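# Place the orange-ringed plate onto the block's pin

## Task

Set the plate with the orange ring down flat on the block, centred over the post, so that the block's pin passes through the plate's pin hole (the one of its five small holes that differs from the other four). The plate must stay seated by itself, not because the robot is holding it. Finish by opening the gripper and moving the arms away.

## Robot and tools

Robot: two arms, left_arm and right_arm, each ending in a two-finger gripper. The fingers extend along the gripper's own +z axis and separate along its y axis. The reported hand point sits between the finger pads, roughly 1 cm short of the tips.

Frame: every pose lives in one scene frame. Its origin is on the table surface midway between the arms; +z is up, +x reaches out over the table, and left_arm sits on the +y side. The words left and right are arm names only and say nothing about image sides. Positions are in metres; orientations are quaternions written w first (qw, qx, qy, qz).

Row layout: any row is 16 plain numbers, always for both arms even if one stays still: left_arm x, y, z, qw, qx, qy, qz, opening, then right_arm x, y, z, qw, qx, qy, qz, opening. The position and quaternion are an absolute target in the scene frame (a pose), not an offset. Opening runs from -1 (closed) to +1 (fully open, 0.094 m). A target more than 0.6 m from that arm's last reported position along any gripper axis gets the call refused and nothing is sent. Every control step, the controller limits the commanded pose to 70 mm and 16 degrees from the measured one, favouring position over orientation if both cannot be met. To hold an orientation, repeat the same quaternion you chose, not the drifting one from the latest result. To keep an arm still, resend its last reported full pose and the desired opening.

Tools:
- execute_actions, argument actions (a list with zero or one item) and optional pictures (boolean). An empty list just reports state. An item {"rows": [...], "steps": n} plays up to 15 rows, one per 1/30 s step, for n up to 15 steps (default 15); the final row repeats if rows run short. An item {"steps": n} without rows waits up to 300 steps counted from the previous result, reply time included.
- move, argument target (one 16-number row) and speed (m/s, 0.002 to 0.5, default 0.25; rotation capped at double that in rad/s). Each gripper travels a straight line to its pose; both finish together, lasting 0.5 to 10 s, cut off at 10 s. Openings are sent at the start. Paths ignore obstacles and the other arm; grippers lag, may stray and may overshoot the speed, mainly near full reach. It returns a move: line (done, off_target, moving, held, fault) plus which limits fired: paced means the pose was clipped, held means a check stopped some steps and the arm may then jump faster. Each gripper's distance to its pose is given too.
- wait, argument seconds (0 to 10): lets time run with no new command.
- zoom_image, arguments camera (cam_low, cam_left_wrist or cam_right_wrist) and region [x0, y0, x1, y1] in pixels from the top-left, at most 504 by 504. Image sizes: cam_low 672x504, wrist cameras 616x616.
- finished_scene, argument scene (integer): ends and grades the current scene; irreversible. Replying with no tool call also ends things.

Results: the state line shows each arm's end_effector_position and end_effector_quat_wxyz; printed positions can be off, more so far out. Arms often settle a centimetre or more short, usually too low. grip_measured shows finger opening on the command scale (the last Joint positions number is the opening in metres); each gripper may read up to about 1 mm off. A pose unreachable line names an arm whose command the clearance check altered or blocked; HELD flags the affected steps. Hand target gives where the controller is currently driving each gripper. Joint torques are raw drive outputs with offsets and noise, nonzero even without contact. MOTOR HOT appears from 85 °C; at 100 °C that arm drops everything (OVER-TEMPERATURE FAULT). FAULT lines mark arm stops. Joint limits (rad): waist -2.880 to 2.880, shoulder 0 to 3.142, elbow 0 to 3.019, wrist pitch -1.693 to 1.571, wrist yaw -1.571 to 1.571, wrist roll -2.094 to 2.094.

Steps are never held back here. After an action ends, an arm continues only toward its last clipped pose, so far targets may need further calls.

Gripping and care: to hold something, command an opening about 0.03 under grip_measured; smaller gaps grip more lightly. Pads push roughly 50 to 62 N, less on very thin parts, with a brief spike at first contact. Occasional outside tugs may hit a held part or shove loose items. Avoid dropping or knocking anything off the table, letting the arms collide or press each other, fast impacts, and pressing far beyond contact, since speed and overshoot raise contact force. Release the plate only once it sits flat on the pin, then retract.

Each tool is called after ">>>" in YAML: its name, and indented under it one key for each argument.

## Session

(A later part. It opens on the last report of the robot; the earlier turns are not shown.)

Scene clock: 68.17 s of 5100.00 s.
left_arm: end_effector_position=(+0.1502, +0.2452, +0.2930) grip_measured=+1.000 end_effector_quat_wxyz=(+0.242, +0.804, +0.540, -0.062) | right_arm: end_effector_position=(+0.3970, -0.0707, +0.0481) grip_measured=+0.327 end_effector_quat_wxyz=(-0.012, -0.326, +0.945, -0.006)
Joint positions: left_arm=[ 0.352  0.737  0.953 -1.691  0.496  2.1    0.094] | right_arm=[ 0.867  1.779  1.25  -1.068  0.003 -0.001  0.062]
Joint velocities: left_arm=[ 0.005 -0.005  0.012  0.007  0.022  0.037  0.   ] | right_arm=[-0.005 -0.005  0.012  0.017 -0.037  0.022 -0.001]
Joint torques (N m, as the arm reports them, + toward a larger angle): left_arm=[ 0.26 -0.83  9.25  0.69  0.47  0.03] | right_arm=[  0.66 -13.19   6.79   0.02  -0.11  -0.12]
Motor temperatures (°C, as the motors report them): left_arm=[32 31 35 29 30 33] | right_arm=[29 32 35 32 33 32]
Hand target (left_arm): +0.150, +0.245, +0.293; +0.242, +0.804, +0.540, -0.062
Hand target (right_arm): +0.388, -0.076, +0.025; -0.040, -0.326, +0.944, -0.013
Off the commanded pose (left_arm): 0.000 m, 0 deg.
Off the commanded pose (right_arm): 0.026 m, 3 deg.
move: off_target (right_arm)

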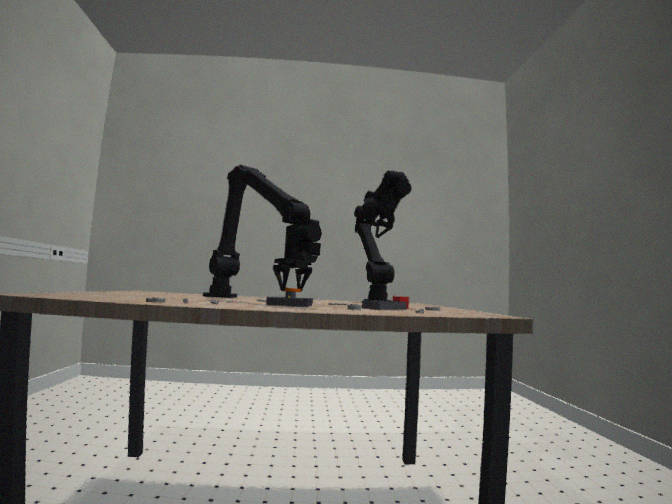

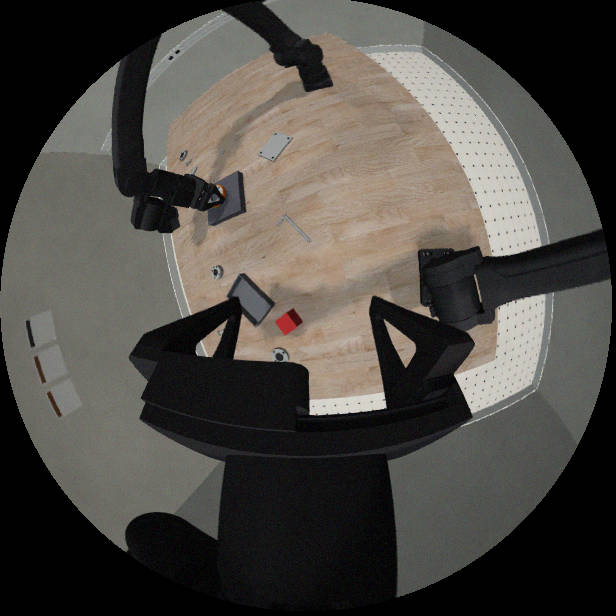

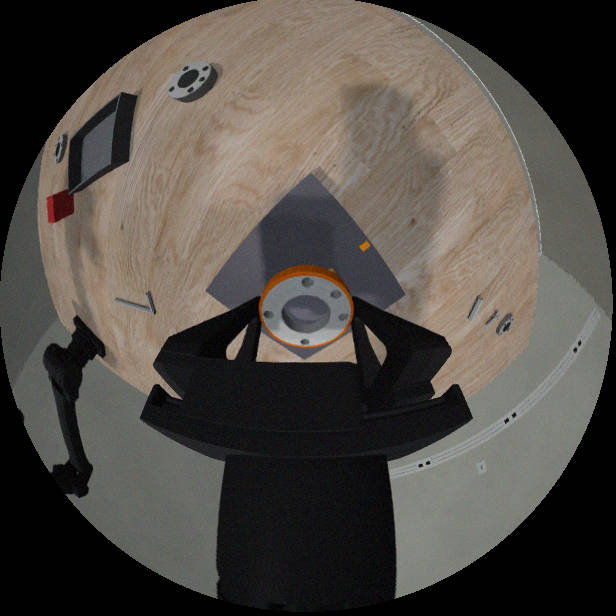

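>>> move:
  target: [0.1502, 0.2452, 0.293, 0.242, 0.804, 0.540, -0.062, 1, 0.3932, -0.0804, 0.024, -0.040, -0.320, 0.946, -0.0133, 0.29]
  speed: 0.02

>>> zoom_image:
  camera: "cam_right_wrist"
  region: [278, 300, 334, 336]

Scene clock: 71.73 s of 5100.00 s.
left_arm: end_effector_position=(+0.1502, +0.2452, +0.2930) grip_measured=+1.000 end_effector_quat_wxyz=(+0.242, +0.804, +0.540, -0.062) | right_arm: end_effector_position=(+0.3971, -0.0714, +0.0447) grip_measured=+0.327 end_effector_quat_wxyz=(-0.016, -0.325, +0.945, -0.006)
Joint positions: left_arm=[ 0.352  0.737  0.953 -1.691  0.496  2.1    0.094] | right_arm=[ 0.865  1.787  1.25  -1.067  0.002 -0.001  0.062]
Joint velocities: left_arm=[-0.024 -0.024  0.007 -0.012  0.037  0.037  0.   ] | right_arm=[ 0.005 -0.005 -0.017  0.002 -0.007 -0.007  0.   ]
Joint torques (N m, as the arm reports them, + toward a larger angle): left_arm=[ 0.21 -0.79  9.27  0.71  0.47  0.03] | right_arm=[ -0.24 -14.12   6.78   0.03  -0.09  -0.12]
Motor temperatures (°C, as the motors report them): left_arm=[32 31 35 29 30 33] | right_arm=[29 32 35 32 33 32]
Hand target (left_arm): +0.150, +0.245, +0.293; +0.242, +0.804, +0.540, -0.062
Hand target (right_arm): +0.392, -0.081, +0.025; -0.040, -0.320, +0.946, -0.013
Off the commanded pose (left_arm): 0.000 m, 0 deg.
Off the commanded pose (right_arm): 0.023 m, 3 deg.
move: off_target (right_arm)

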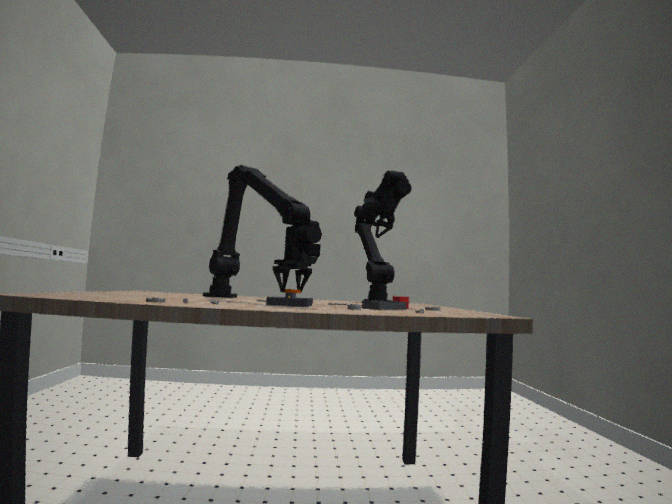

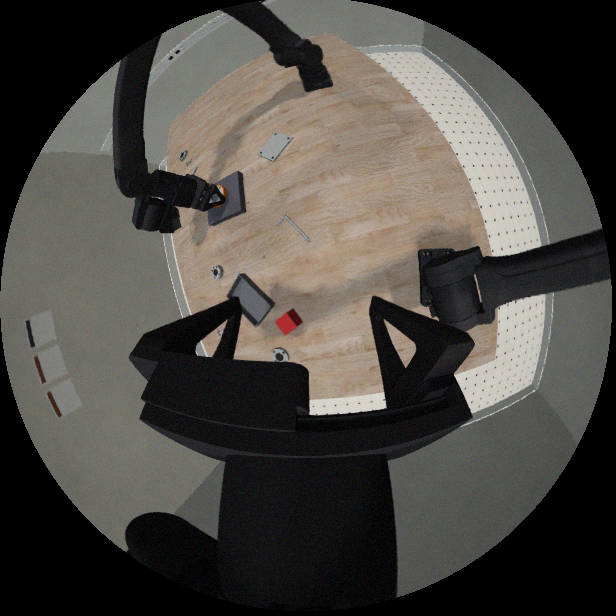

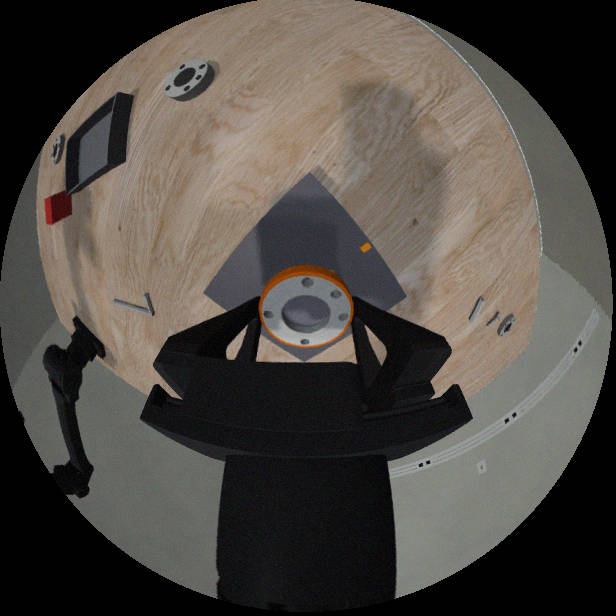

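Region (278, 300, 334, 336) of cam_right_wrist's 616x616 image, scaled by 9.000, with more detail than that image has; it fills the top 324 rows of this view, and the rest is white.

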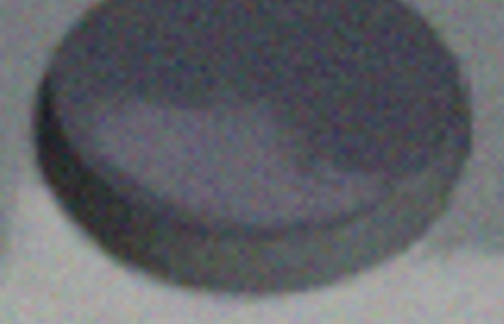

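>>> move:
  target: [0.1502, 0.2452, 0.293, 0.242, 0.804, 0.540, -0.062, 1, 0.3936, -0.0740, 0.021, -0.026, -0.325, 0.945, -0.0087, 0.29]
  speed: 0.02

>>> zoom_image:
  camera: "cam_right_wrist"
  region: [196, 160, 416, 380]

>>> zoom_image:
  camera: "cam_low"
  region: [270, 275, 320, 310]

Scene clock: 73.83 s of 5100.00 s.
left_arm: end_effector_position=(+0.1502, +0.2452, +0.2930) grip_measured=+1.000 end_effector_quat_wxyz=(+0.242, +0.804, +0.540, -0.062) | right_arm: end_effector_position=(+0.3975, -0.0711, +0.0387) grip_measured=+0.327 end_effector_quat_wxyz=(-0.011, -0.325, +0.946, -0.005)
Joint positions: left_arm=[ 0.352  0.737  0.953 -1.691  0.496  2.1    0.094] | right_arm=[ 0.865  1.791  1.237 -1.041  0.002 -0.001  0.062]
Joint velocities: left_arm=[-0.005 -0.005  0.002 -0.012  0.066  0.022  0.   ] | right_arm=[ 0.005  0.005  0.007 -0.002 -0.022  0.007 -0.   ]
Joint torques (N m, as the arm reports them, + toward a larger angle): left_arm=[ 0.29 -0.71  9.28  0.7   0.47  0.04] | right_arm=[  0.31 -14.3    6.75   0.48  -0.04  -0.13]
Motor temperatures (°C, as the motors report them): left_arm=[32 31 35 29 30 33] | right_arm=[29 32 35 32 33 32]
Hand target (left_arm): +0.150, +0.245, +0.293; +0.242, +0.804, +0.540, -0.062
Hand target (right_arm): +0.393, -0.074, +0.022; -0.026, -0.325, +0.945, -0.008
Off the commanded pose (left_arm): 0.000 m, 0 deg.
Off the commanded pose (right_arm): 0.018 m, 2 deg.
move: off_target (right_arm)

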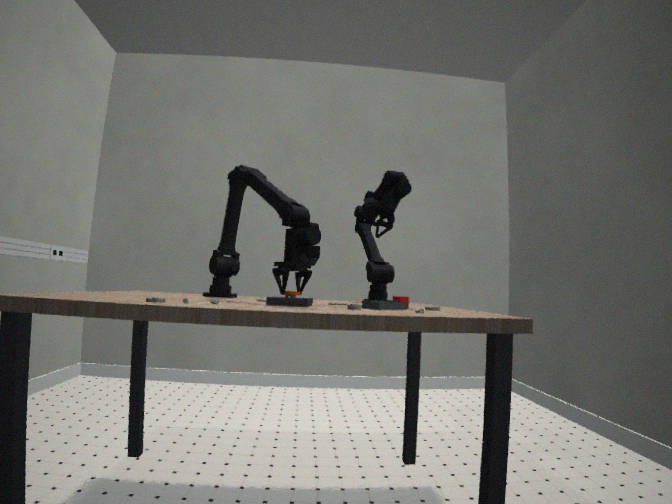

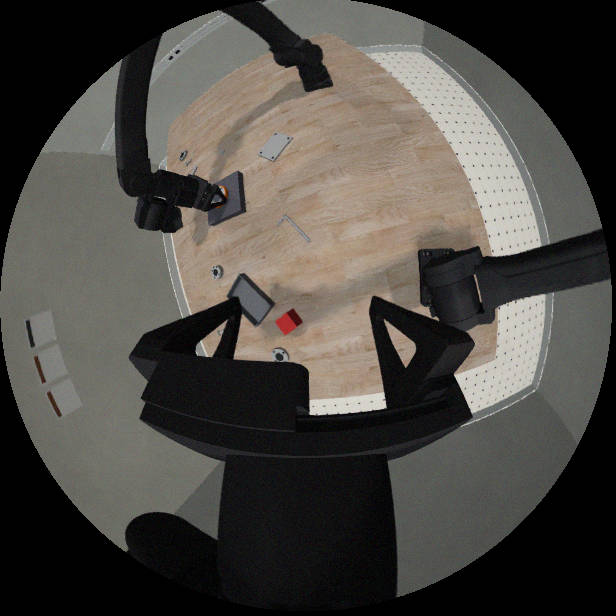

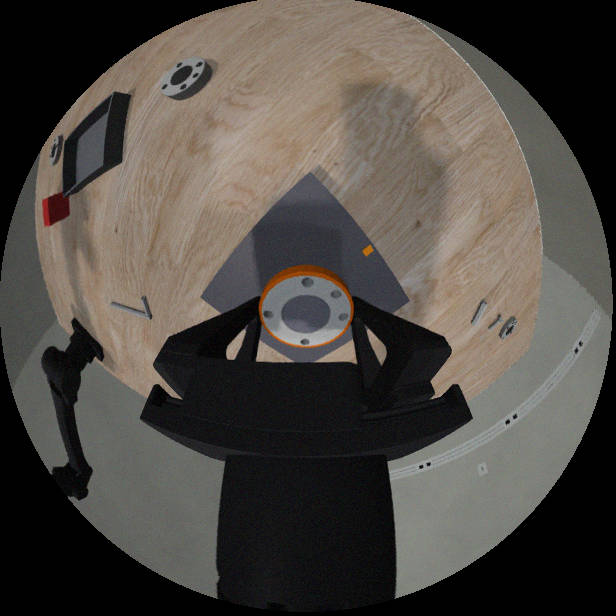

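Region (196, 160, 416, 380) of cam_right_wrist's 616x616 image, scaled by 2.291, with more detail than that image has.

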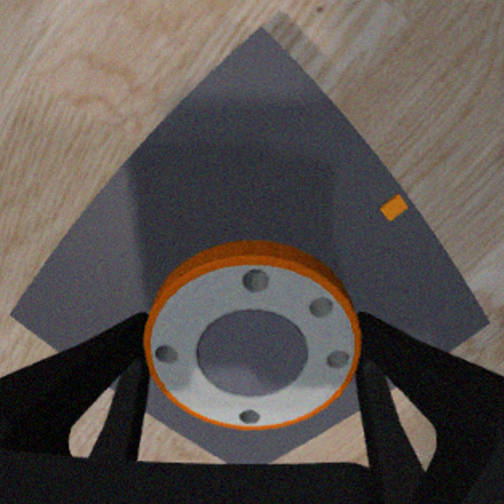

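Region (270, 275, 320, 310) of cam_low's 672x504 image, scaled by 10.080, with more detail than that image has; it fills the top 353 rows of this view, and the rest is white.

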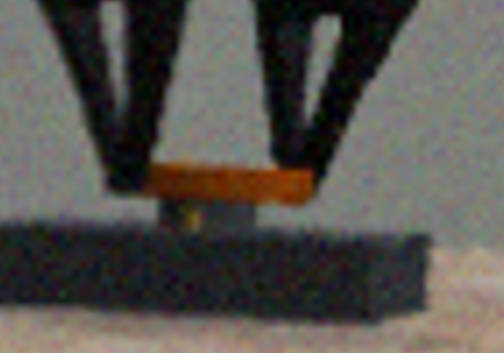

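Descend onward onto the pin.

>>> move:
  target: [0.1502, 0.2452, 0.293, 0.242, 0.804, 0.540, -0.062, 1, 0.3934, -0.0740, 0.014, -0.026, -0.325, 0.945, -0.0087, 0.29]
  speed: 0.02

>>> zoom_image:
  camera: "cam_right_wrist"
  region: [256, 255, 356, 355]

Scene clock: 76.00 s of 5100.00 s.
left_arm: end_effector_position=(+0.1502, +0.2452, +0.2930) grip_measured=+1.000 end_effector_quat_wxyz=(+0.242, +0.804, +0.540, -0.062) | right_arm: end_effector_position=(+0.3975, -0.0710, +0.0337) grip_measured=+0.327 end_effector_quat_wxyz=(-0.010, -0.325, +0.946, -0.004)
Joint positions: left_arm=[ 0.352  0.737  0.953 -1.691  0.496  2.1    0.094] | right_arm=[ 0.865  1.797  1.23  -1.027  0.002 -0.001  0.062]
Joint velocities: left_arm=[ 0.005 -0.005  0.022  0.002 -0.066 -0.037  0.   ] | right_arm=[ 0.005 -0.005  0.012 -0.017  0.066 -0.022 -0.001]
Joint torques (N m, as the arm reports them, + toward a larger angle): left_arm=[ 0.25 -0.76  9.28  0.7   0.47  0.03] | right_arm=[  0.54 -14.04   6.62   0.61  -0.05  -0.13]
Motor temperatures (°C, as the motors report them): left_arm=[32 31 35 29 30 33] | right_arm=[29 32 35 32 33 32]
Hand target (left_arm): +0.150, +0.245, +0.293; +0.242, +0.804, +0.540, -0.062
Hand target (right_arm): +0.392, -0.075, +0.015; -0.026, -0.325, +0.945, -0.008
Off the commanded pose (left_arm): 0.000 m, 0 deg.
Off the commanded pose (right_arm): 0.020 m, 2 deg.
move: off_target (right_arm)

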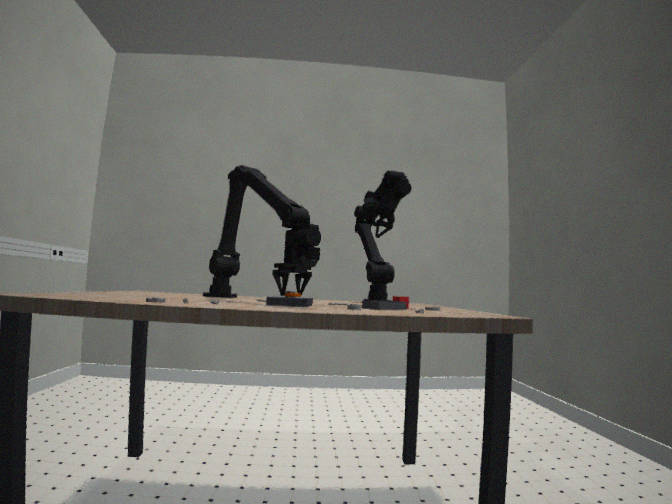

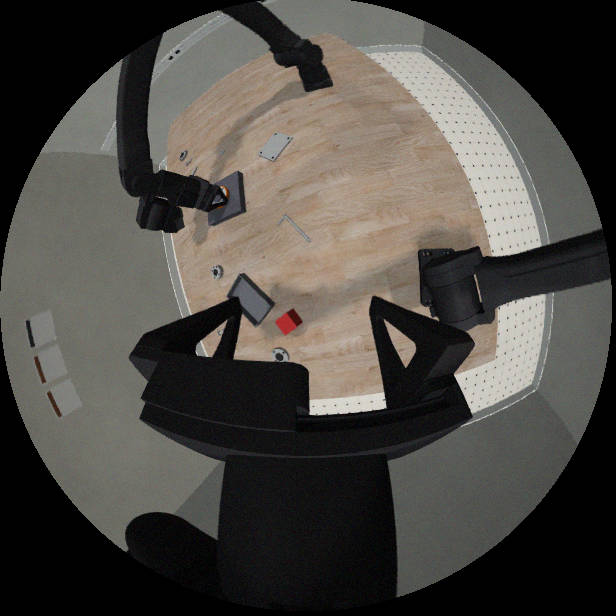

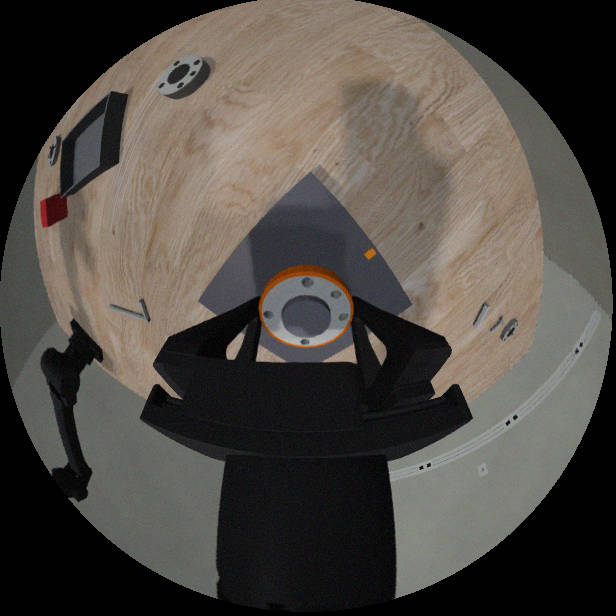

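Region (256, 255, 356, 355) of cam_right_wrist's 616x616 image, scaled by 5.040, with more detail than that image has.

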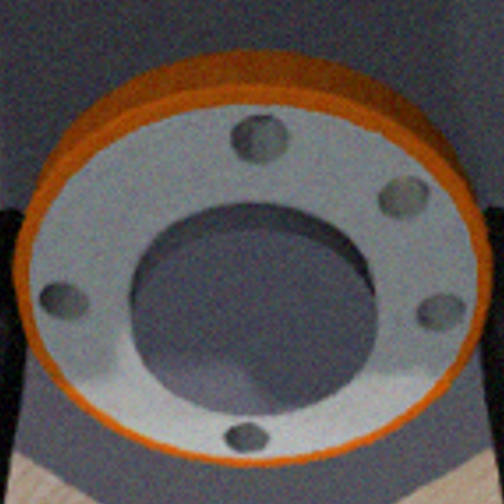

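Pin appears to be entering. Continue down.

>>> move:
  target: [0.1502, 0.2452, 0.293, 0.242, 0.804, 0.540, -0.062, 1, 0.3930, -0.0743, 0.006, -0.027, -0.325, 0.945, -0.009, 0.29]
  speed: 0.02

>>> zoom_image:
  camera: "cam_right_wrist"
  region: [256, 255, 356, 355]

>>> zoom_image:
  camera: "cam_low"
  region: [270, 275, 320, 310]

Scene clock: 78.13 s of 5100.00 s.
left_arm: end_effector_position=(+0.1502, +0.2452, +0.2930) grip_measured=+1.000 end_effector_quat_wxyz=(+0.242, +0.804, +0.540, -0.062) | right_arm: end_effector_position=(+0.3974, -0.0710, +0.0290) grip_measured=+0.327 end_effector_quat_wxyz=(-0.009, -0.325, +0.946, -0.004)
Joint positions: left_arm=[ 0.352  0.737  0.953 -1.691  0.496  2.1    0.094] | right_arm=[ 0.865  1.802  1.224 -1.013  0.001 -0.001  0.062]
Joint velocities: left_arm=[ 0.005 -0.005 -0.002 -0.017 -0.022  0.007  0.   ] | right_arm=[-0.005 -0.015 -0.012 -0.007 -0.022 -0.007  0.002]
Joint torques (N m, as the arm reports them, + toward a larger angle): left_arm=[ 0.19 -0.76  9.27  0.69  0.47  0.03] | right_arm=[  0.46 -13.51   6.48   0.7   -0.02  -0.13]
Motor temperatures (°C, as the motors report them): left_arm=[32 31 35 29 30 33] | right_arm=[29 32 35 32 33 32]
Hand target (left_arm): +0.150, +0.245, +0.293; +0.242, +0.804, +0.540, -0.062
Hand target (right_arm): +0.392, -0.075, +0.007; -0.027, -0.325, +0.945, -0.009
Off the commanded pose (left_arm): 0.000 m, 0 deg.
Off the commanded pose (right_arm): 0.024 m, 2 deg.
move: off_target (right_arm)

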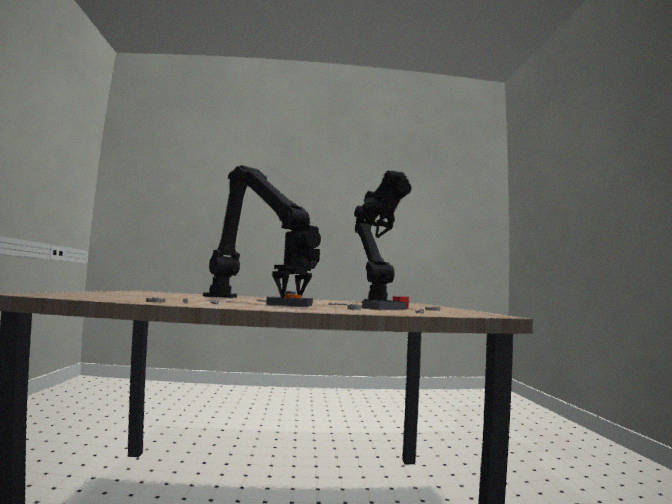

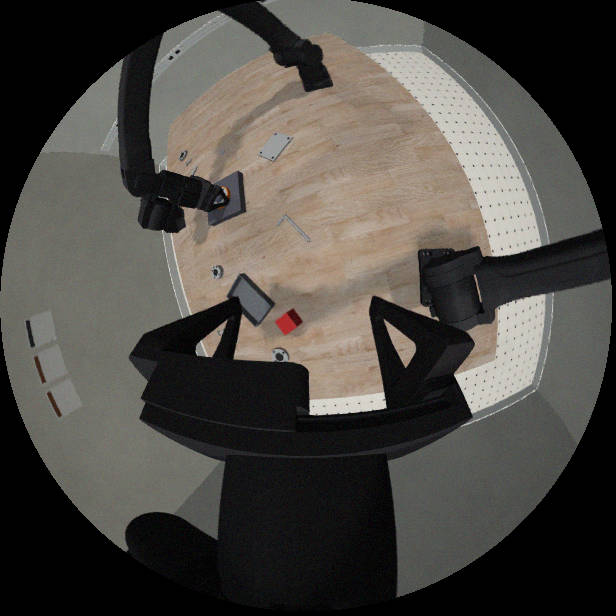

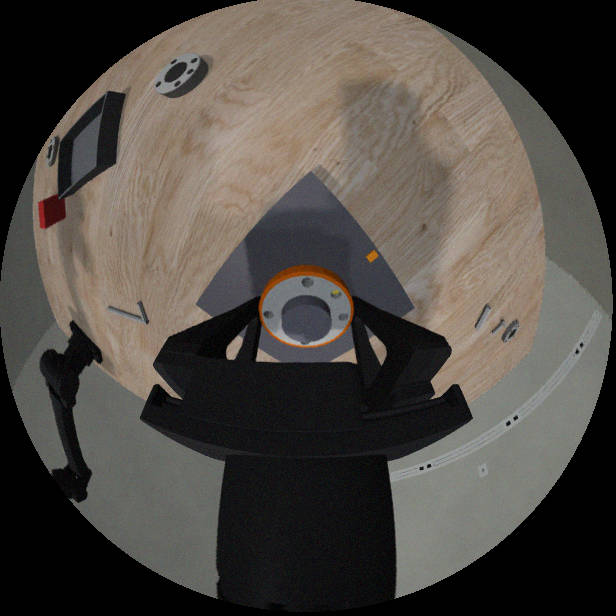

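Region (256, 255, 356, 355) of cam_right_wrist's 616x616 image, scaled by 5.040, with more detail than that image has.

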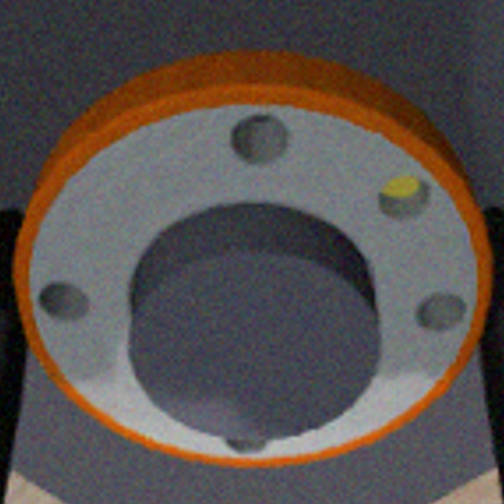

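Region (270, 275, 320, 310) of cam_low's 672x504 image, scaled by 10.080, with more detail than that image has; it fills the top 353 rows of this view, and the rest is white.

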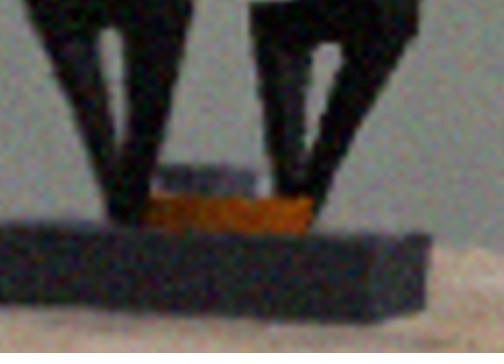

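Seated. Release and lift.

>>> execute_actions:
  actions:
    - {"rows": [[0.1502,0.2452,0.293,0.242,0.804,0.540,-0.062,1,0.3974,-0.0710,0.029,-0.009,-0.325,0.946,-0.004,0.33],[0.1502,0.2452,0.293,0.242,0.804,0.540,-0.062,1,0.3974,-0.0710,0.029,-0.009,-0.325,0.946,-0.004,0.36],[0.1502,0.2452,0.293,0.242,0.804,0.540,-0.062,1,0.3974,-0.0710,0.029,-0.009,-0.325,0.946,-0.004,0.42],[0.1502,0.2452,0.293,0.242,0.804,0.540,-0.062,1,0.3974,-0.0710,0.029,-0.009,-0.325,0.946,-0.004,0.55],[0.1502,0.2452,0.293,0.242,0.804,0.540,-0.062,1,0.3974,-0.0710,0.029,-0.009,-0.325,0.946,-0.004,0.7],[0.1502,0.2452,0.293,0.242,0.804,0.540,-0.062,1,0.3974,-0.0710,0.029,-0.009,-0.325,0.946,-0.004,0.9]], "steps": 14}
  pictures: false

>>> move:
  target: [0.1502, 0.2452, 0.293, 0.242, 0.804, 0.540, -0.062, 1, 0.37, -0.10, 0.17, -0.009, -0.325, 0.946, -0.004, 1]
  speed: 0.15

>>> zoom_image:
  camera: "cam_low"
  region: [260, 275, 320, 315]

Scene clock: 79.50 s of 5100.00 s.
left_arm: end_effector_position=(+0.1502, +0.2452, +0.2930) grip_measured=+1.000 end_effector_quat_wxyz=(+0.242, +0.804, +0.540, -0.062) | right_arm: end_effector_position=(+0.3974, -0.0710, +0.0290) grip_measured=+0.898 end_effector_quat_wxyz=(-0.009, -0.325, +0.946, -0.004)
Joint positions: left_arm=[ 0.352  0.737  0.953 -1.691  0.496  2.1    0.094] | right_arm=[ 0.865  1.802  1.224 -1.013  0.001 -0.001  0.089]
Joint velocities: left_arm=[ 0.005 -0.015 -0.002 -0.012 -0.037 -0.007  0.   ] | right_arm=[-0.005  0.005  0.007 -0.012  0.022 -0.007 -0.   ]
Joint torques (N m, as the arm reports them, + toward a larger angle): left_arm=[ 0.35 -0.76  9.27  0.66  0.47  0.03] | right_arm=[  0.41 -16.9    7.39   0.24   0.08  -0.12]
Motor temperatures (°C, as the motors report them): left_arm=[32 31 35 29 30 33] | right_arm=[29 32 35 32 33 32]
Hand target (left_arm): +0.150, +0.245, +0.293; +0.242, +0.804, +0.540, -0.062
Hand target (right_arm): +0.397, -0.071, +0.029; -0.009, -0.325, +0.946, -0.004
Off the commanded pose (left_arm): 0.000 m, 0 deg.
Off the commanded pose (right_arm): 0.000 m, 0 deg.
Steps of this call (steps 1 to 27: nothing new was sent; steps 28 to 41: all 14 steps of this action). Readings (end_effector_position):
28: left_arm (+0.1502, +0.2452, +0.2930) | right_arm (+0.3974, -0.0710, +0.0290)
29: left_arm (+0.1502, +0.2452, +0.2930) | right_arm (+0.3974, -0.0710, +0.0290)
31: left_arm (+0.1502, +0.2452, +0.2930) | right_arm (+0.3974, -0.0710, +0.0290)
35: left_arm (+0.1502, +0.2452, +0.2930) | right_arm (+0.3974, -0.0710, +0.0290)
41: the state above

Scene clock: 81.20 s of 5100.00 s.
left_arm: end_effector_position=(+0.1502, +0.2452, +0.2930) grip_measured=+1.000 end_effector_quat_wxyz=(+0.242, +0.804, +0.540, -0.062) | right_arm: end_effector_position=(+0.3557, -0.1051, +0.1488) grip_measured=+1.000 end_effector_quat_wxyz=(-0.033, -0.324, +0.946, -0.012)
Joint positions: left_arm=[ 0.352  0.737  0.953 -1.691  0.496  2.1    0.094] | right_arm=[ 0.862  1.569  1.262 -1.334  0.001 -0.001  0.094]
Joint velocities: left_arm=[-0.005 -0.015 -0.002 -0.042 -0.022 -0.007  0.   ] | right_arm=[-0.005 -0.015  0.007 -0.017  0.037 -0.037  0.   ]
Joint torques (N m, as the arm reports them, + toward a larger angle): left_arm=[ 0.22 -0.75  9.25  0.7   0.47  0.03] | right_arm=[ -0.17 -14.62  12.1   -0.2    0.08  -0.24]
Motor temperatures (°C, as the motors report them): left_arm=[32 31 35 29 30 33] | right_arm=[29 32 35 32 33 32]
Hand target (left_arm): +0.150, +0.245, +0.293; +0.242, +0.804, +0.540, -0.062
Hand target (right_arm): +0.371, -0.099, +0.170; -0.009, -0.325, +0.946, -0.004
Off the commanded pose (left_arm): 0.000 m, 0 deg.
Off the commanded pose (right_arm): 0.026 m, 3 deg.
move: off_target (right_arm)

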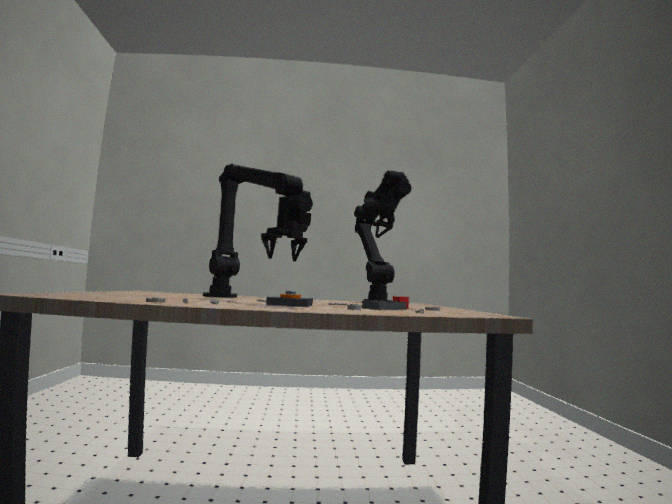

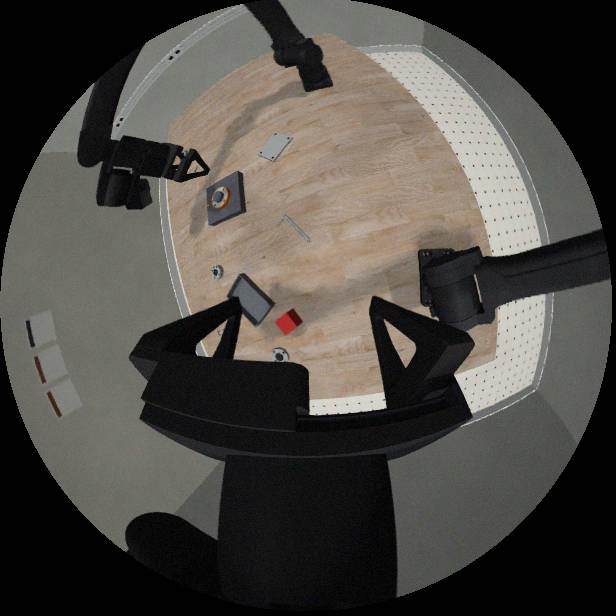

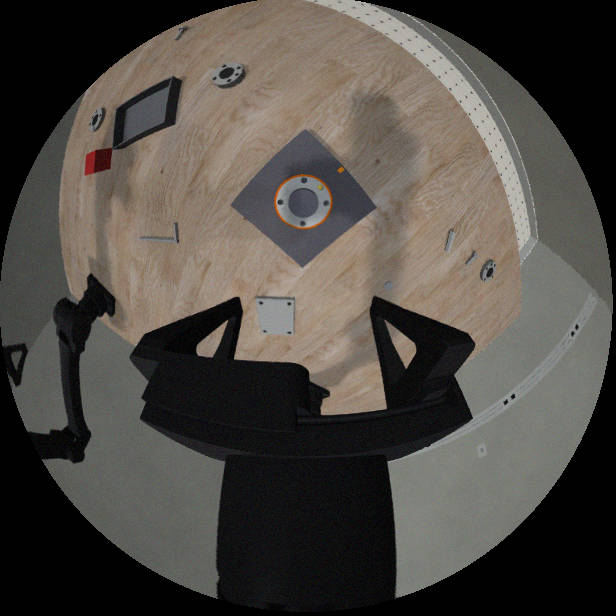

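Region (260, 275, 320, 315) of cam_low's 672x504 image, scaled by 8.400, with more detail than that image has.

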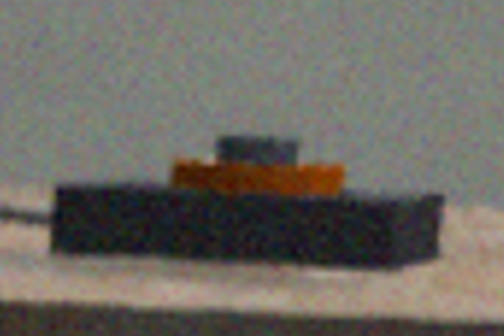

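>>> finished_scene:
  scene: 1

The scene is finished: the task was done.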